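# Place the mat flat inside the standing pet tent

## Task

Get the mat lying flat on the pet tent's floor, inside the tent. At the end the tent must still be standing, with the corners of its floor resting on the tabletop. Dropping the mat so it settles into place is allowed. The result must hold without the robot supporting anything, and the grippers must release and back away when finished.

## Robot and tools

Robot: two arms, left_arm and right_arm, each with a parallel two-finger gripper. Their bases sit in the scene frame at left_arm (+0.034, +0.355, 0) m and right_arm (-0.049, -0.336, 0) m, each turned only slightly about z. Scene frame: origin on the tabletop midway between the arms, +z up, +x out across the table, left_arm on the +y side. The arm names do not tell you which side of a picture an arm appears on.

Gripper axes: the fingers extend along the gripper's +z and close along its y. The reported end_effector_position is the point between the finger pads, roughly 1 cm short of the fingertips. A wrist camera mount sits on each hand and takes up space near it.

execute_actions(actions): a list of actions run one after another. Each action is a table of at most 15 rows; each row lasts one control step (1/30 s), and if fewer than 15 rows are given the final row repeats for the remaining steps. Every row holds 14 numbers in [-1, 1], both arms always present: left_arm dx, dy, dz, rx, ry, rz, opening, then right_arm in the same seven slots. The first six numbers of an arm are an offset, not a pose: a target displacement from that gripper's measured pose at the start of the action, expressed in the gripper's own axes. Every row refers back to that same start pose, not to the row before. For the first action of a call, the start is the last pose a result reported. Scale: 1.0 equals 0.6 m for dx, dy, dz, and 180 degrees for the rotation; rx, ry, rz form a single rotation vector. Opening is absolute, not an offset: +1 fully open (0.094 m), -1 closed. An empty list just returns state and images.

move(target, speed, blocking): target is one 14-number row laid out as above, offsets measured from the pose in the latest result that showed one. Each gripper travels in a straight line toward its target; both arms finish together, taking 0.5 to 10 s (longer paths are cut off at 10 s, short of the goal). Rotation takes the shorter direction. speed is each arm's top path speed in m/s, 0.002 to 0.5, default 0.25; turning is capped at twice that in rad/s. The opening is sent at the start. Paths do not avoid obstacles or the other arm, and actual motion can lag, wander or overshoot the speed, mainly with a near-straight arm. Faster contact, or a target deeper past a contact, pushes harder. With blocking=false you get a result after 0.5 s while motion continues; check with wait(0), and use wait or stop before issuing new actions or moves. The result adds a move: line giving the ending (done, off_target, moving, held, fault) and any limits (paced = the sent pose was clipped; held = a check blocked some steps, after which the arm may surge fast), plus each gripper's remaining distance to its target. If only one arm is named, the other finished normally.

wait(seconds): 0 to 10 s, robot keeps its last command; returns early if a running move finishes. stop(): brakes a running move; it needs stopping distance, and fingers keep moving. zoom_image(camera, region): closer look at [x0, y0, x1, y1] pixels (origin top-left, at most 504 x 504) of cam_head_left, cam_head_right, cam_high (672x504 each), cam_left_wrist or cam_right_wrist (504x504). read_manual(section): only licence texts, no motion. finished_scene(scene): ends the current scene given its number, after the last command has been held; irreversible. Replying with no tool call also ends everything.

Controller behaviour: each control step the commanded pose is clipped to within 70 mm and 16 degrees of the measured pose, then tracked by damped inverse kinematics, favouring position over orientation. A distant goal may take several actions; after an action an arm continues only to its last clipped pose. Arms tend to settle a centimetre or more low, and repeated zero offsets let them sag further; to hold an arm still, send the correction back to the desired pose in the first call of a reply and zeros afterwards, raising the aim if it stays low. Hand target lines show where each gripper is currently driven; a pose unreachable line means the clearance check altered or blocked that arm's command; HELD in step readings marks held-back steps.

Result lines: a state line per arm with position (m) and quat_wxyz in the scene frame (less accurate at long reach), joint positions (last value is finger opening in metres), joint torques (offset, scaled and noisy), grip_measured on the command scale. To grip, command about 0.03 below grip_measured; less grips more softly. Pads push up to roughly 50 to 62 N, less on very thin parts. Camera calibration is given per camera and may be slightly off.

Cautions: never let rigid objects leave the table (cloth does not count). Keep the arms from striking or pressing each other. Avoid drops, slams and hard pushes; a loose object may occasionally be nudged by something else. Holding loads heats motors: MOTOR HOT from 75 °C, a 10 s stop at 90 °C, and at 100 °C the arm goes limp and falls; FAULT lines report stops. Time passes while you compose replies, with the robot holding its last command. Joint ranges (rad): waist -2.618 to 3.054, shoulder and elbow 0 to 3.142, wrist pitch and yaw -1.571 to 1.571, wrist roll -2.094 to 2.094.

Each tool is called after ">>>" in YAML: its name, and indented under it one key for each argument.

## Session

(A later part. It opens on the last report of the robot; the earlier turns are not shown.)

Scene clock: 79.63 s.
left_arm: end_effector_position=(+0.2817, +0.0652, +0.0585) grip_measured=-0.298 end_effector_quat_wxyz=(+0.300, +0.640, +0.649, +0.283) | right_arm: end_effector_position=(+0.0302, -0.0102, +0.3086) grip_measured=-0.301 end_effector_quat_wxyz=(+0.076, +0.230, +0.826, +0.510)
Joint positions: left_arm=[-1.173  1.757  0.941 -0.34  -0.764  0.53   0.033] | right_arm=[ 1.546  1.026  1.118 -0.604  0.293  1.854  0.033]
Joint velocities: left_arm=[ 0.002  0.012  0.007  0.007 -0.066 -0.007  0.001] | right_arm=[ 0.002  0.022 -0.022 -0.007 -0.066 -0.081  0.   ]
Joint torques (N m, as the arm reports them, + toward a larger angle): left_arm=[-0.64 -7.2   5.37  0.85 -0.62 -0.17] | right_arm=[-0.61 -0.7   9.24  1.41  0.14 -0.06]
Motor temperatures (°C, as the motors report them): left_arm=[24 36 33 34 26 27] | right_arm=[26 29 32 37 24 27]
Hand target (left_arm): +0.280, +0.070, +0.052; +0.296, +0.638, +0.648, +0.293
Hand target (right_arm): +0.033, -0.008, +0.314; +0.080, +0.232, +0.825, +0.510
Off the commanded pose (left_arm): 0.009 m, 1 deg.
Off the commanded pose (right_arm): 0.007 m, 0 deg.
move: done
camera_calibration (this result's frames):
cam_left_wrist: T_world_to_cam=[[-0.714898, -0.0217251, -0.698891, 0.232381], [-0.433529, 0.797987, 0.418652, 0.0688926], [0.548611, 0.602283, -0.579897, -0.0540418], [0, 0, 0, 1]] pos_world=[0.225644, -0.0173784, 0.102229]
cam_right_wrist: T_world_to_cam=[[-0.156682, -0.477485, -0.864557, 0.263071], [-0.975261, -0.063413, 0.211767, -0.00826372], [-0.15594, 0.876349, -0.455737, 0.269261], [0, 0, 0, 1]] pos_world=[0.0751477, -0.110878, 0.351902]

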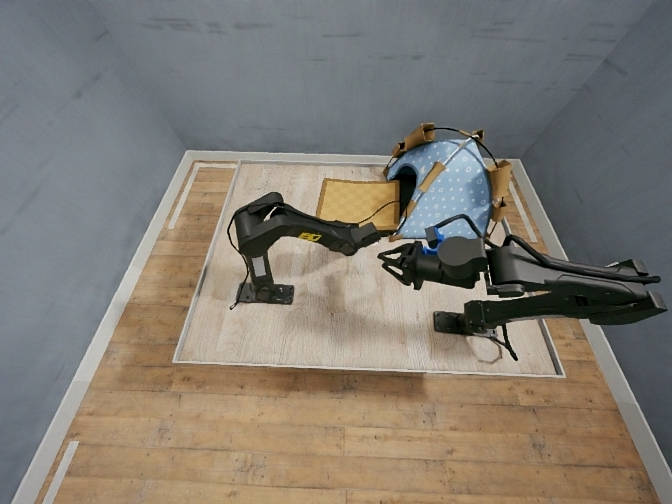

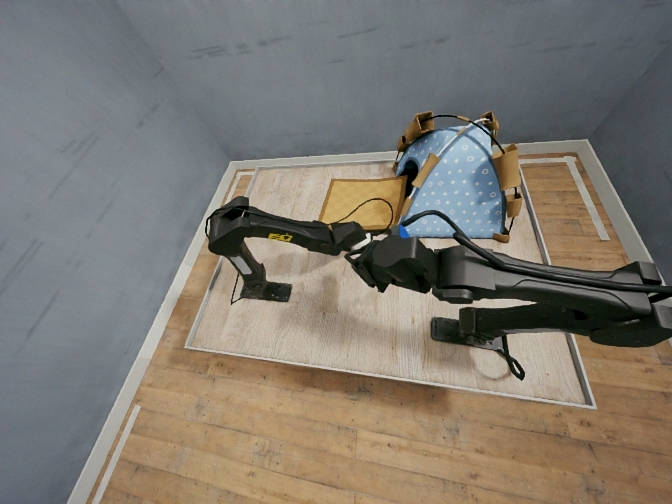

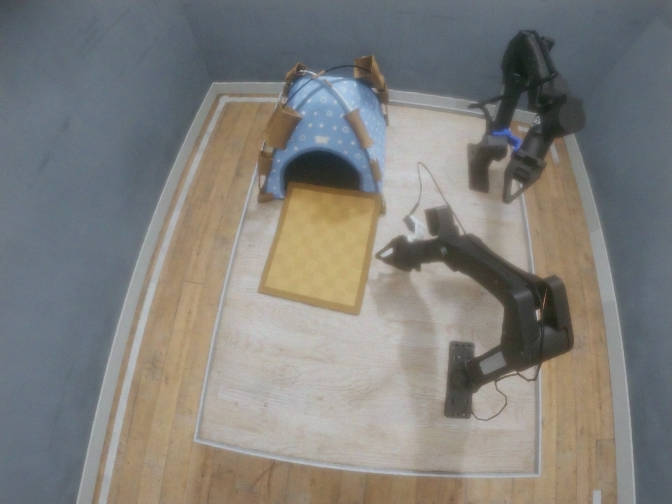

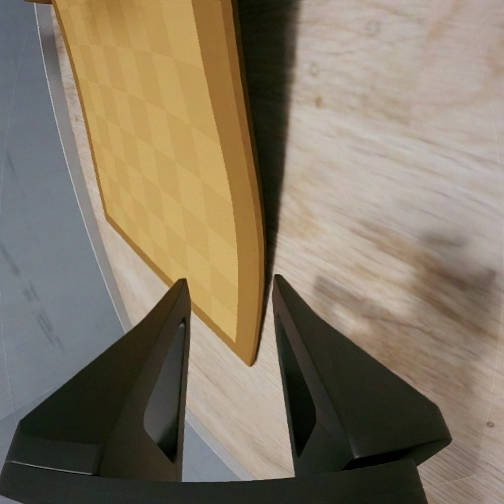

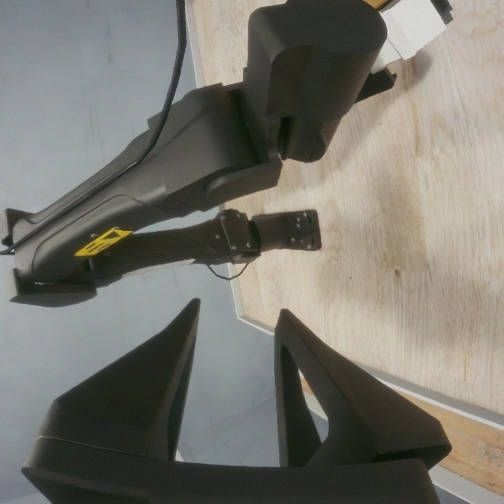

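>>> move:
  target: [0.02,-0.05,0.044,0,0,0,-0.3, 0,0.01,0,0,0,0,-0.3]
  speed: 0.06

>>> move:
  target: [0,0.045,0.07,0,0,0,-0.3, 0,0.0,0,0,0,0,-0.3]
  speed: 0.05

Scene clock: 80.90 s.
left_arm: end_effector_position=(+0.2804, +0.0682, +0.0283) grip_measured=-0.298 end_effector_quat_wxyz=(+0.312, +0.638, +0.647, +0.278) | right_arm: end_effector_position=(+0.0288, -0.0097, +0.3084) grip_measured=-0.301 end_effector_quat_wxyz=(+0.073, +0.228, +0.827, +0.510)
Joint positions: left_arm=[-1.173  1.81   0.843 -0.156 -0.764  0.543  0.033] | right_arm=[ 1.546  1.026  1.118 -0.604  0.284  1.854  0.033]
Joint velocities: left_arm=[-0.017 -0.017 -0.007  0.037 -0.037  0.007  0.001] | right_arm=[ 0.007  0.007  0.032  0.066 -0.081 -0.007 -0.   ]
Joint torques (N m, as the arm reports them, + toward a larger angle): left_arm=[ 1.16 -6.98  4.85  0.85 -0.38  0.01] | right_arm=[-0.61 -0.69  9.25  1.41  0.14 -0.07]
Motor temperatures (°C, as the motors report them): left_arm=[24 36 33 34 26 27] | right_arm=[26 29 33 37 24 27]
Hand target (left_arm): +0.281, +0.076, +0.019; +0.299, +0.640, +0.649, +0.282
Hand target (right_arm): +0.032, -0.008, +0.314; +0.076, +0.230, +0.826, +0.510
Off the commanded pose (left_arm): 0.013 m, 2 deg.
Off the commanded pose (right_arm): 0.007 m, 0 deg.
move: off_target (left_arm)
camera_calibration (this result's frames):
cam_left_wrist: T_world_to_cam=[[-0.706365, -0.0309894, -0.707169, 0.208941], [-0.431632, 0.810667, 0.395616, 0.0778458], [0.561019, 0.584686, -0.586003, -0.0747865], [0, 0, 0, 1]] pos_world=[0.223146, -0.0129054, 0.0731342]
cam_right_wrist: T_world_to_cam=[[-0.156724, -0.478322, -0.864087, 0.262756], [-0.973895, -0.0706209, 0.215733, -0.0108821], [-0.164213, 0.87534, -0.454768, 0.268444], [0, 0, 0, 1]] pos_world=[0.074664, -0.110066, 0.351471]

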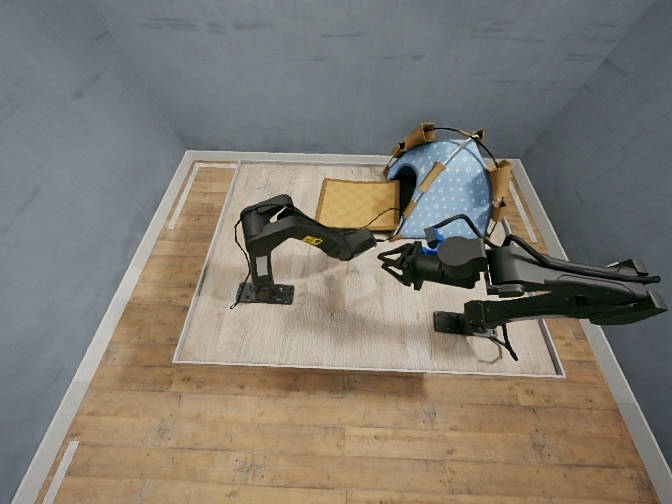

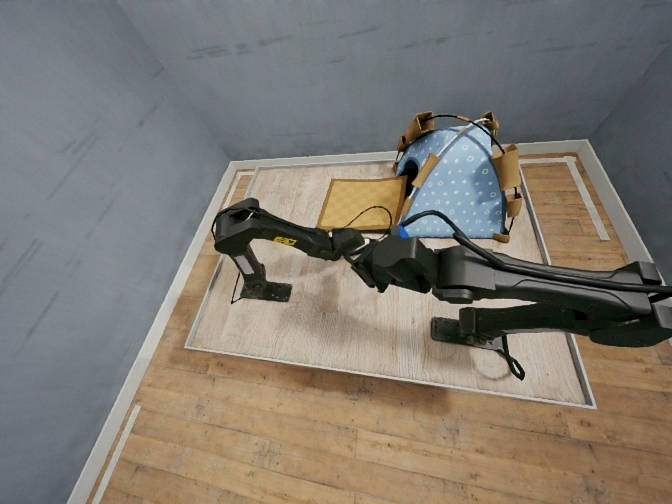

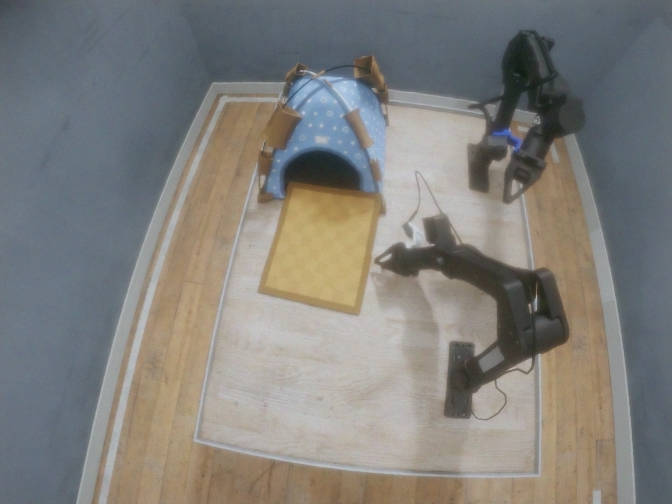

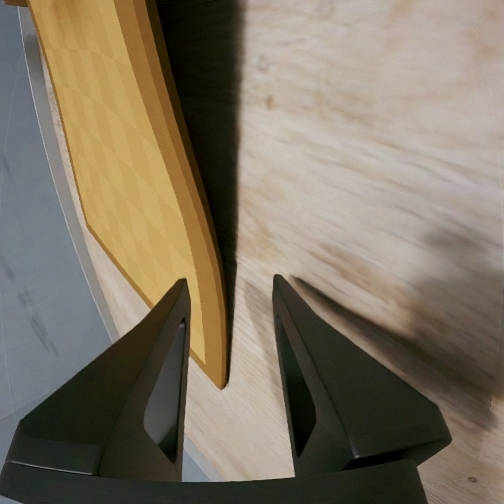

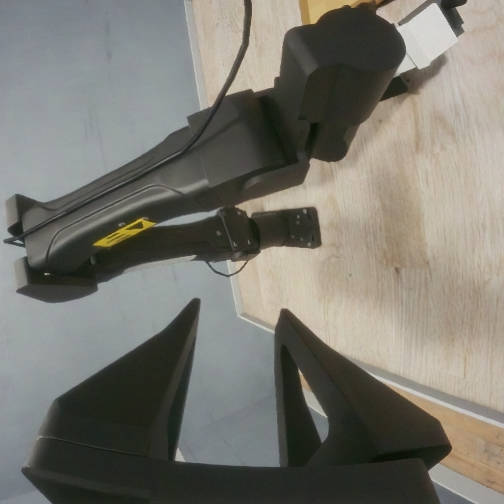

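Scene clock: 82.23 s.
left_arm: end_effector_position=(+0.3235, +0.0740, +0.0207) grip_measured=-0.298 end_effector_quat_wxyz=(+0.306, +0.640, +0.646, +0.281) | right_arm: end_effector_position=(+0.0286, -0.0096, +0.3084) grip_measured=-0.301 end_effector_quat_wxyz=(+0.072, +0.227, +0.827, +0.510)
Joint positions: left_arm=[-1.04   1.867  0.868 -0.031 -0.703  0.702  0.033] | right_arm=[ 1.546  1.026  1.118 -0.604  0.283  1.854  0.033]
Joint velocities: left_arm=[-0.002 -0.002 -0.002 -0.007 -0.022  0.037  0.   ] | right_arm=[ 0.002  0.012  0.002  0.022 -0.037 -0.066  0.001]
Joint torques (N m, as the arm reports them, + toward a larger angle): left_arm=[ 0.5  -7.15  8.49  1.05 -0.32 -0.03] | right_arm=[ 0.02 -1.72  7.07  1.52  0.13 -0.01]
Motor temperatures (°C, as the motors report them): left_arm=[24 36 33 34 26 27] | right_arm=[26 29 33 37 24 27]
Hand target (left_arm): +0.329, +0.067, +0.021; +0.311, +0.638, +0.648, +0.277
Hand target (right_arm): +0.029, -0.010, +0.308; +0.073, +0.228, +0.827, +0.510
Off the commanded pose (left_arm): 0.009 m, 1 deg.
Off the commanded pose (right_arm): 0.000 m, 0 deg.
move: done
camera_calibration (this result's frames):
cam_left_wrist: T_world_to_cam=[[-0.708996, -0.0219121, -0.704872, 0.234225], [-0.430543, 0.805072, 0.408035, 0.0945116], [0.558532, 0.592773, -0.580227, -0.106727], [0, 0, 0, 1]] pos_world=[0.266366, -0.00769165, 0.0646088]
cam_right_wrist: T_world_to_cam=[[-0.156729, -0.478436, -0.864022, 0.262713], [-0.973704, -0.0716031, 0.216273, -0.0112386], [-0.16534, 0.875198, -0.454633, 0.268331], [0, 0, 0, 1]] pos_world=[0.0745975, -0.109956, 0.351413]

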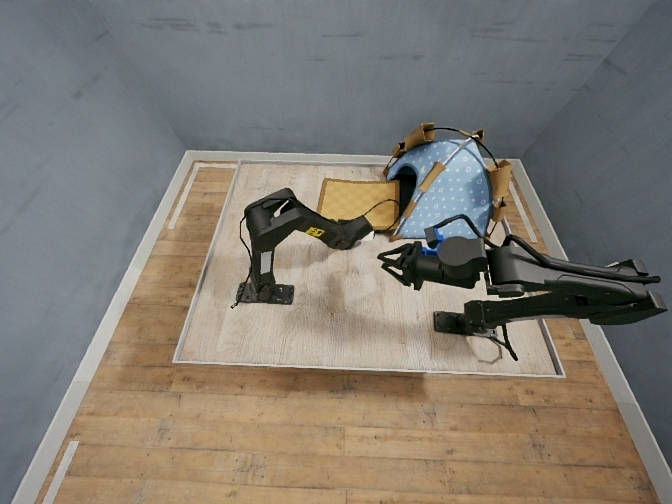

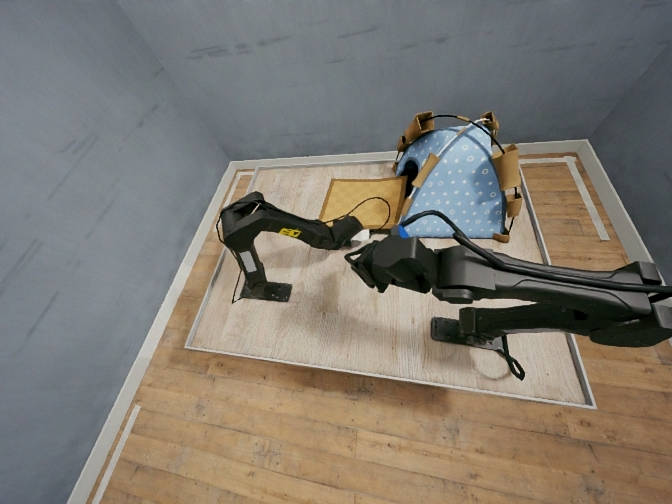

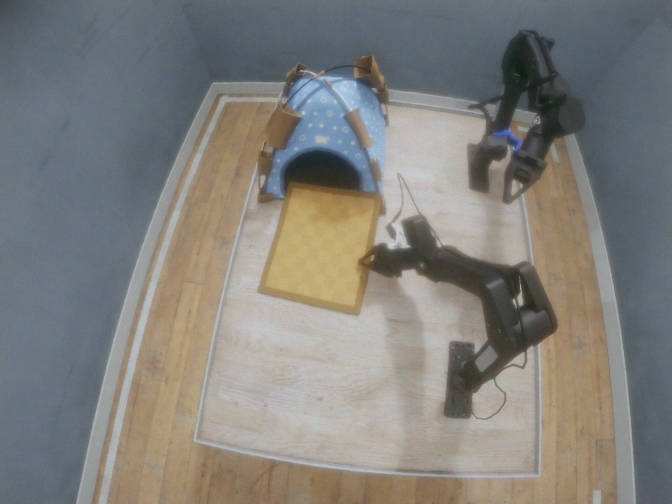

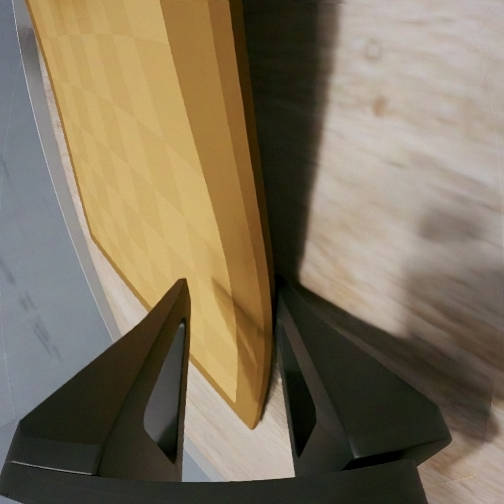

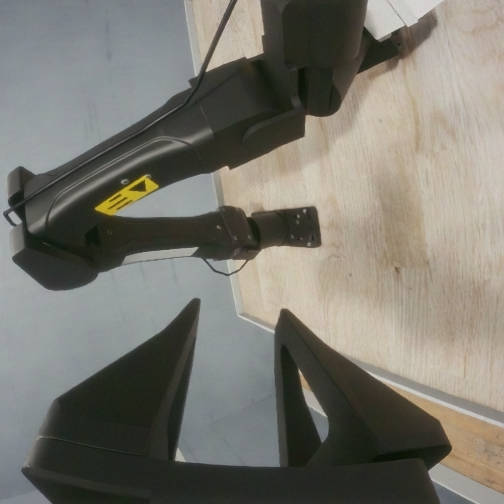

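>>> move:
  target: [0,0.04,0.045,0,0,0,-0.3, 0,0.01,0,0,0,0,-0.3]
  speed: 0.04

>>> move:
  target: [0,0,0,0,0,0,-0.9, 0,0.0,0,0,0,0,-0.3]

>>> move:
  target: [0,0.11,-0.035,0.1,0.03,-0.03,-0.9, 0,0.01,0,0,0,0,-0.3]
  speed: 0.06

Scene clock: 83.57 s.
left_arm: end_effector_position=(+0.3523, +0.0800, +0.0201) grip_measured=-0.298 end_effector_quat_wxyz=(+0.300, +0.643, +0.644, +0.285) | right_arm: end_effector_position=(+0.0273, -0.0091, +0.3082) grip_measured=-0.301 end_effector_quat_wxyz=(+0.069, +0.226, +0.827, +0.510)
Joint positions: left_arm=[-0.956  1.9    0.907  0.008 -0.661  0.797  0.033] | right_arm=[ 1.546  1.026  1.118 -0.604  0.275  1.854  0.033]
Joint velocities: left_arm=[-0.012 -0.022 -0.002 -0.022  0.037  0.095 -0.   ] | right_arm=[ 0.012 -0.017 -0.012  0.022 -0.022  0.022  0.   ]
Joint torques (N m, as the arm reports them, + toward a larger angle): left_arm=[ 0.84 -7.7   8.82  1.06 -0.28 -0.03] | right_arm=[-0.62 -0.69  9.25  1.41  0.13 -0.06]
Motor temperatures (°C, as the motors report them): left_arm=[24 36 33 34 26 27] | right_arm=[26 29 33 37 24 27]
Hand target (left_arm): +0.359, +0.074, +0.021; +0.306, +0.640, +0.646, +0.281
Hand target (right_arm): +0.030, -0.007, +0.314; +0.072, +0.227, +0.827, +0.510
Off the commanded pose (left_arm): 0.010 m, 1 deg.
Off the commanded pose (right_arm): 0.007 m, 0 deg.
move: done
camera_calibration (this result's frames):
cam_left_wrist: T_world_to_cam=[[-0.712271, -0.0109095, -0.701819, 0.25465], [-0.428377, 0.798825, 0.42234, 0.101782], [0.556024, 0.601464, -0.573654, -0.12665], [0, 0, 0, 1]] pos_world=[0.295402, -0.002353, 0.0630787]
cam_right_wrist: T_world_to_cam=[[-0.15676, -0.479236, -0.863574, 0.262413], [-0.972327, -0.0784739, 0.22005, -0.0137306], [-0.173224, 0.874171, -0.453672, 0.267528], [0, 0, 0, 1]] pos_world=[0.0741276, -0.109185, 0.351005]

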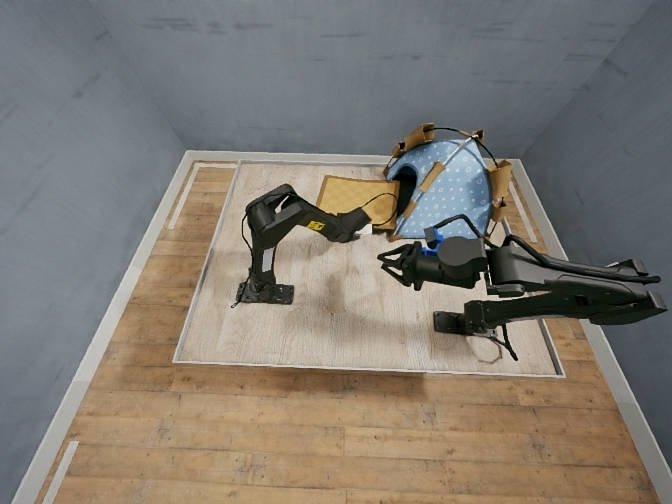

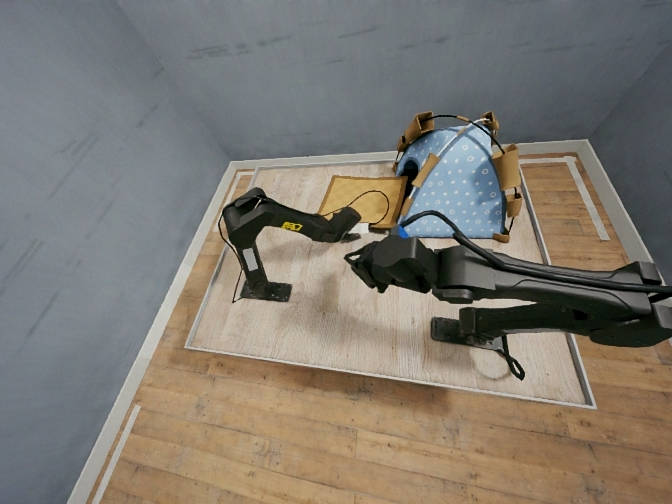

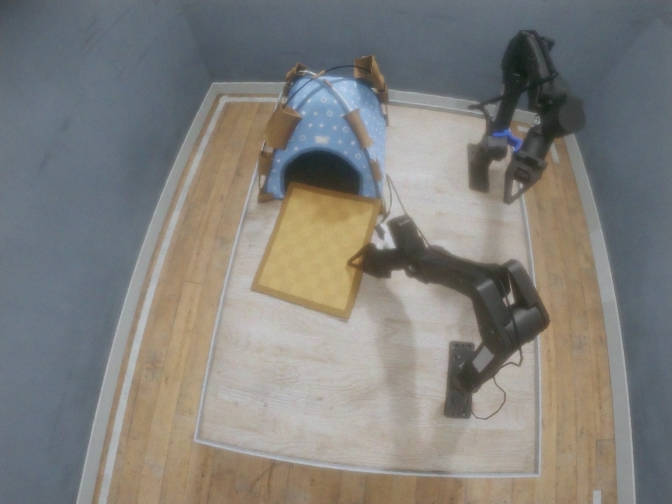

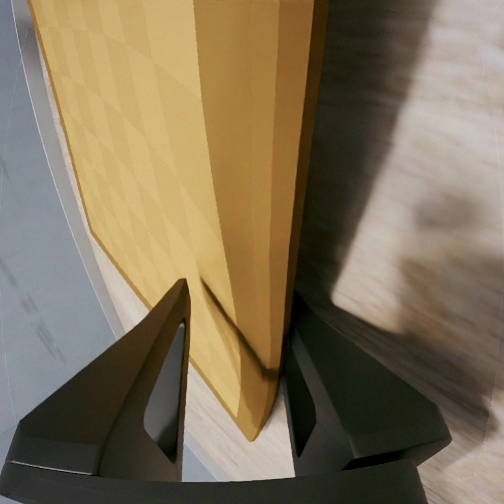

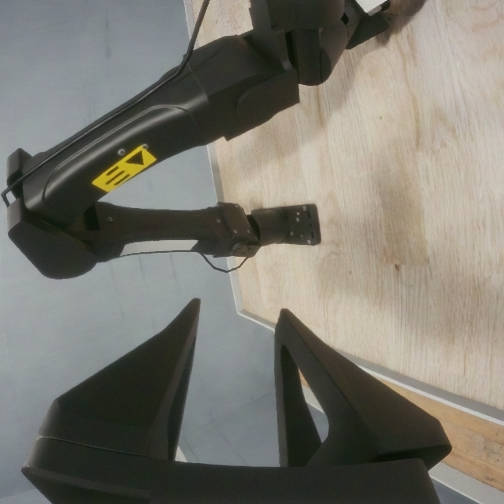

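Scene clock: 84.07 s.
left_arm: end_effector_position=(+0.3525, +0.0797, +0.0204) grip_measured=-0.875 end_effector_quat_wxyz=(+0.301, +0.643, +0.644, +0.285) | right_arm: end_effector_position=(+0.0271, -0.0091, +0.3082) grip_measured=-0.301 end_effector_quat_wxyz=(+0.068, +0.225, +0.828, +0.510)
Joint positions: left_arm=[-0.956  1.9    0.907  0.01  -0.661  0.797  0.006] | right_arm=[ 1.546  1.026  1.118 -0.604  0.274  1.854  0.033]
Joint velocities: left_arm=[-0.027 -0.027  0.007 -0.022 -0.007 -0.007  0.   ] | right_arm=[ 0.007 -0.002 -0.007  0.022 -0.051 -0.051  0.   ]
Joint torques (N m, as the arm reports them, + toward a larger angle): left_arm=[ 0.   -9.08  6.42  1.   -0.38  0.  ] | right_arm=[ 0.02 -1.72  7.08  1.52  0.13 -0.01]
Motor temperatures (°C, as the motors report them): left_arm=[24 36 33 34 26 27] | right_arm=[26 29 33 37 24 27]
Hand target (left_arm): +0.352, +0.080, +0.020; +0.300, +0.643, +0.644, +0.285
Hand target (right_arm): +0.027, -0.009, +0.308; +0.069, +0.226, +0.828, +0.510
Off the commanded pose (left_arm): 0.000 m, 0 deg.
Off the commanded pose (right_arm): 0.000 m, 0 deg.
move: done
camera_calibration (this result's frames):
cam_left_wrist: T_world_to_cam=[[-0.711374, -0.0122428, -0.702707, 0.254802], [-0.428916, 0.799625, 0.420274, 0.102201], [0.556757, 0.600375, -0.574083, -0.126584], [0, 0, 0, 1]] pos_world=[0.295572, -0.00260533, 0.0634292]
cam_right_wrist: T_world_to_cam=[[-0.156764, -0.47935, -0.863509, 0.26237], [-0.972125, -0.0794548, 0.220589, -0.0140861], [-0.174349, 0.87402, -0.453533, 0.267412], [0, 0, 0, 1]] pos_world=[0.0740599, -0.109075, 0.350947]

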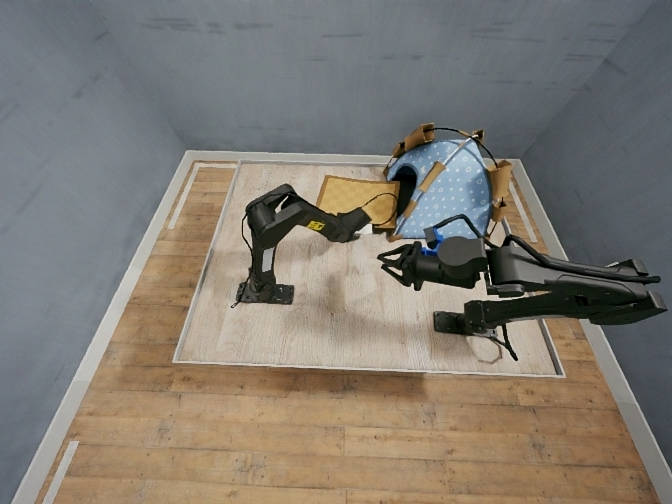

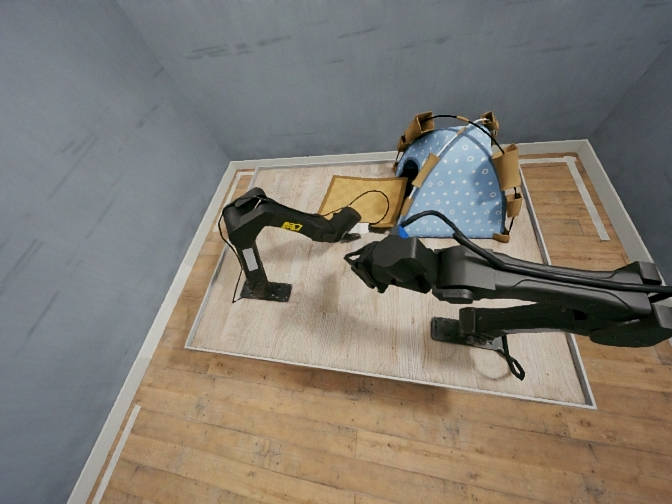

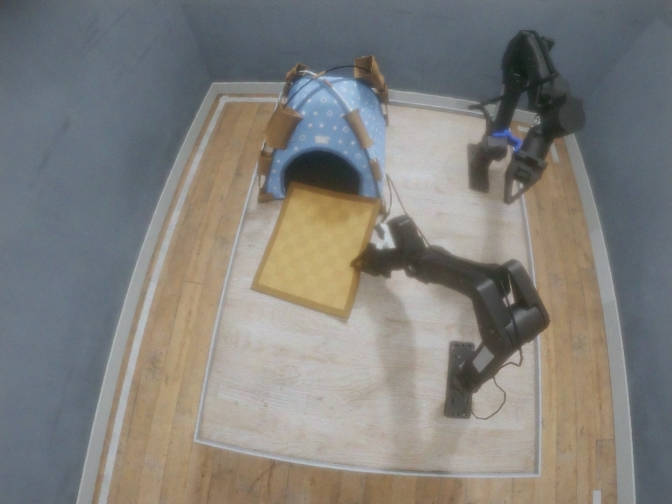

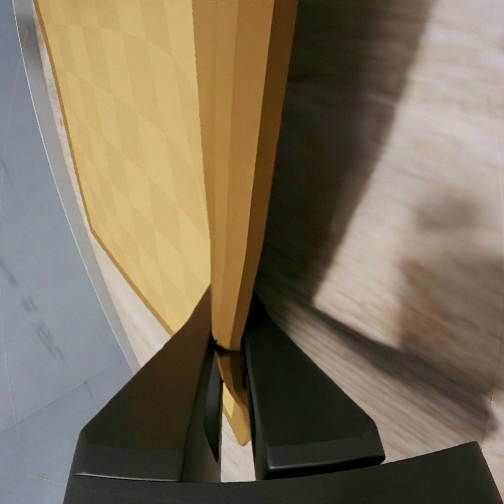

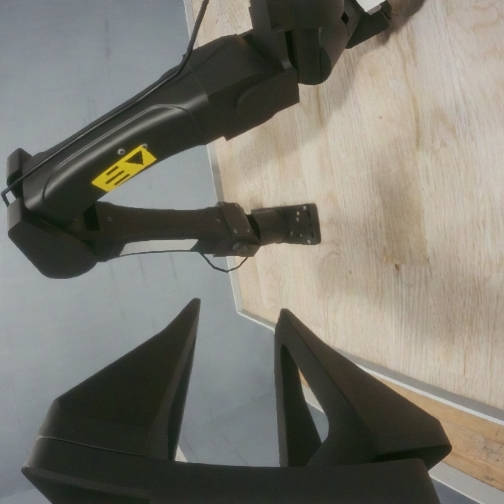

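Scene clock: 87.43 s.
left_arm: end_effector_position=(+0.3753, +0.0801, +0.0835) grip_measured=-0.875 end_effector_quat_wxyz=(+0.182, +0.645, +0.715, +0.197) | right_arm: end_effector_position=(+0.0258, -0.0086, +0.3080) grip_measured=-0.301 end_effector_quat_wxyz=(+0.065, +0.223, +0.828, +0.509)
Joint positions: left_arm=[-0.829  1.919  1.42  -0.73  -0.431  0.692  0.006] | right_arm=[ 1.546  1.026  1.118 -0.604  0.266  1.854  0.033]
Joint velocities: left_arm=[-0.002 -0.017 -0.007 -0.066  0.007  0.022 -0.001] | right_arm=[-0.012  0.002 -0.002 -0.051 -0.051 -0.051 -0.001]
Joint torques (N m, as the arm reports them, + toward a larger angle): left_arm=[ 1.15 -8.96  9.85  0.51 -0.3  -0.19] | right_arm=[-0.62 -0.69  9.24  1.41  0.13 -0.07]
Motor temperatures (°C, as the motors report them): left_arm=[24 36 34 34 26 27] | right_arm=[26 29 33 37 24 27]
Hand target (left_arm): +0.380, +0.081, +0.084; +0.179, +0.637, +0.724, +0.195
Hand target (right_arm): +0.029, -0.007, +0.313; +0.069, +0.225, +0.827, +0.510
Off the commanded pose (left_arm): 0.005 m, 1 deg.
Off the commanded pose (right_arm): 0.007 m, 0 deg.
move: done
camera_calibration (this result's frames):
cam_left_wrist: T_world_to_cam=[[-0.886893, -0.095335, -0.452031, 0.366974], [-0.358831, 0.758435, 0.544075, 0.0517461], [0.290967, 0.644739, -0.706859, 0.00404001], [0, 0, 0, 1]] pos_world=[0.342859, -0.00686533, 0.140586]
cam_right_wrist: T_world_to_cam=[[-0.156787, -0.48015, -0.863061, 0.26207], [-0.970677, -0.0863158, 0.224357, -0.0165706], [-0.182221, 0.872929, -0.452537, 0.266586], [0, 0, 0, 1]] pos_world=[0.0735822, -0.108308, 0.350541]

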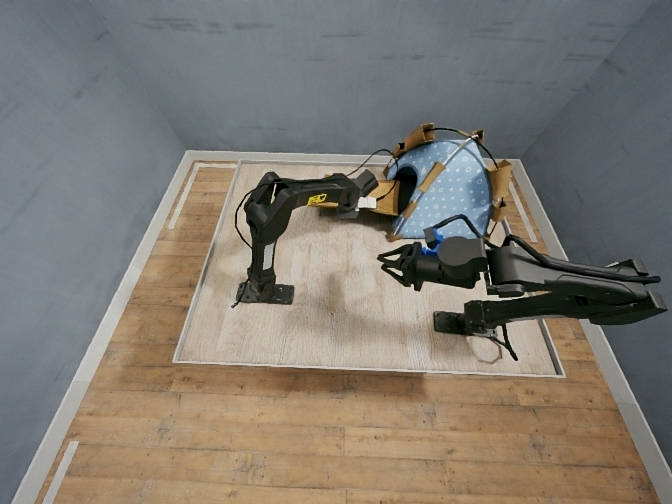

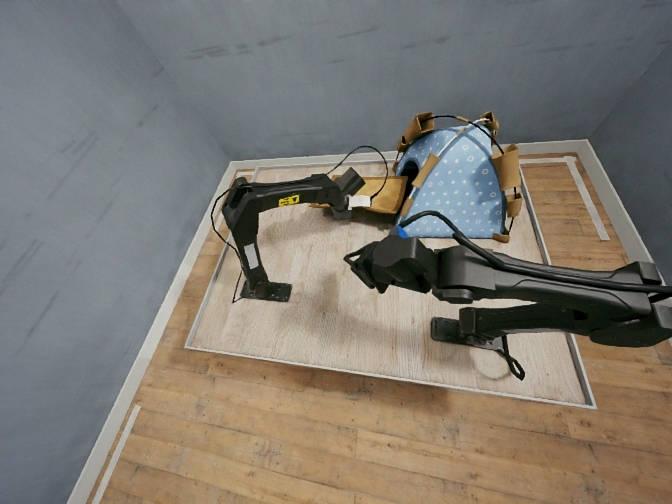

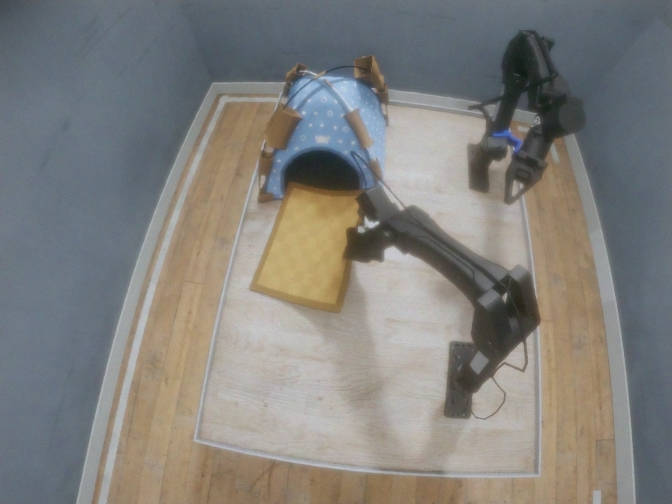

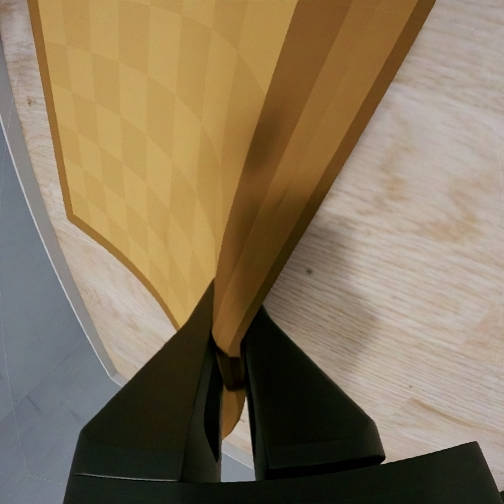

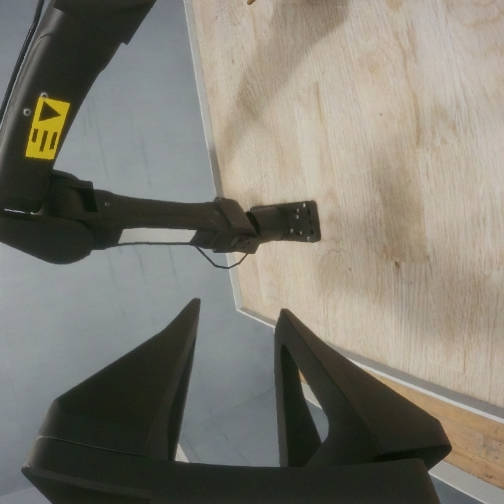

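>>> move:
  target: [-0.16,-0.02,-0.01,0,0.02,-0.035,-0.9, 0,0.01,0,0,0,0,-0.3]
  speed: 0.05

Scene clock: 89.77 s.
left_arm: end_effector_position=(+0.3704, -0.0114, +0.0825) grip_measured=-0.875 end_effector_quat_wxyz=(+0.165, +0.603, +0.753, +0.204) | right_arm: end_effector_position=(+0.0244, -0.0082, +0.3078) grip_measured=-0.301 end_effector_quat_wxyz=(+0.061, +0.222, +0.829, +0.509)
Joint positions: left_arm=[-0.979  2.284  1.991 -1.076 -0.494  0.401  0.006] | right_arm=[ 1.546  1.026  1.118 -0.604  0.258  1.854  0.033]
Joint velocities: left_arm=[-0.012 -0.007  0.007 -0.051 -0.066 -0.051  0.   ] | right_arm=[ 0.007  0.017 -0.012 -0.051  0.007 -0.051 -0.   ]
Joint torques (N m, as the arm reports them, + toward a larger angle): left_arm=[ -0.99 -11.89   9.76   0.49  -0.47  -0.14] | right_arm=[-0.62 -0.7   9.25  1.41  0.13 -0.06]
Motor temperatures (°C, as the motors report them): left_arm=[24 36 34 34 26 27] | right_arm=[26 29 33 37 24 27]
Hand target (left_arm): +0.371, -0.017, +0.084; +0.172, +0.599, +0.754, +0.208
Hand target (right_arm): +0.028, -0.006, +0.313; +0.065, +0.223, +0.828, +0.510
Off the commanded pose (left_arm): 0.006 m, 1 deg.
Off the commanded pose (right_arm): 0.007 m, 0 deg.
move: done
camera_calibration (this result's frames):
cam_left_wrist: T_world_to_cam=[[-0.875326, -0.198787, -0.440782, 0.346991], [-0.438503, 0.710492, 0.550378, 0.148413], [0.203764, 0.675045, -0.70908, 0.0965575], [0, 0, 0, 1]] pos_world=[0.349134, -0.101649, 0.139731]
cam_right_wrist: T_world_to_cam=[[-0.156803, -0.48095, -0.862612, 0.261771], [-0.969166, -0.0931677, 0.228117, -0.0190484], [-0.190081, 0.871784, -0.451511, 0.26574], [0, 0, 0, 1]] pos_world=[0.0730974, -0.107544, 0.350137]

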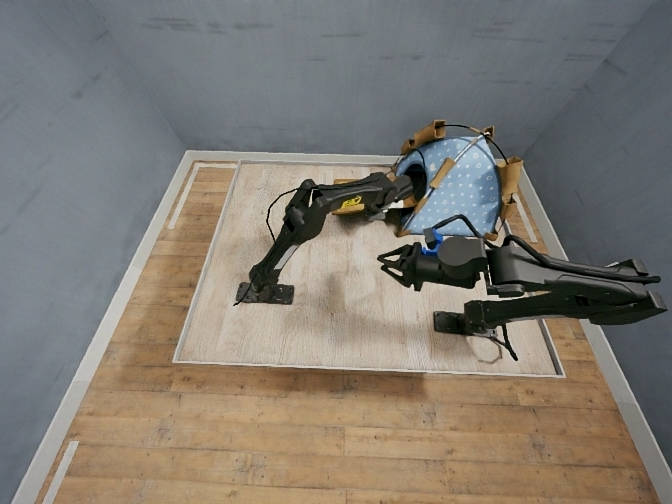

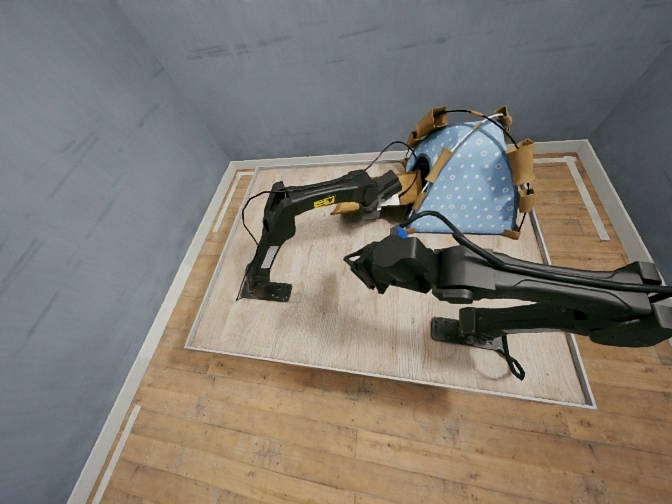

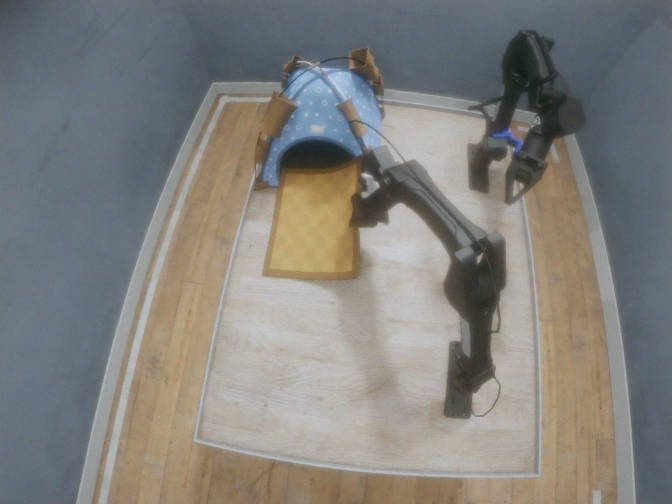

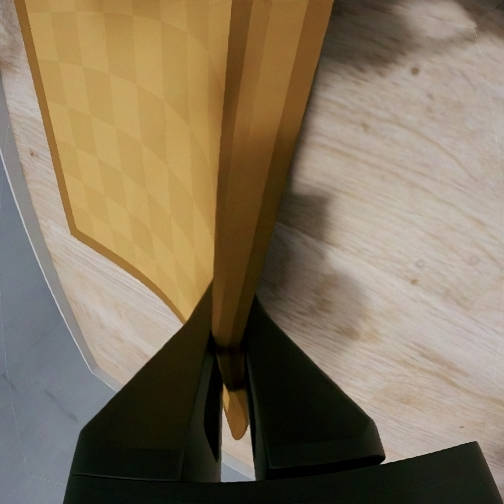

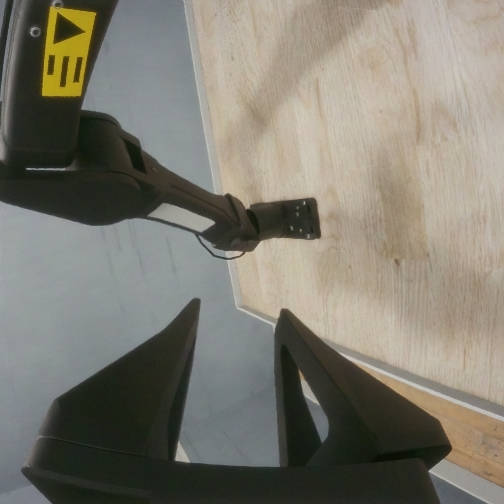

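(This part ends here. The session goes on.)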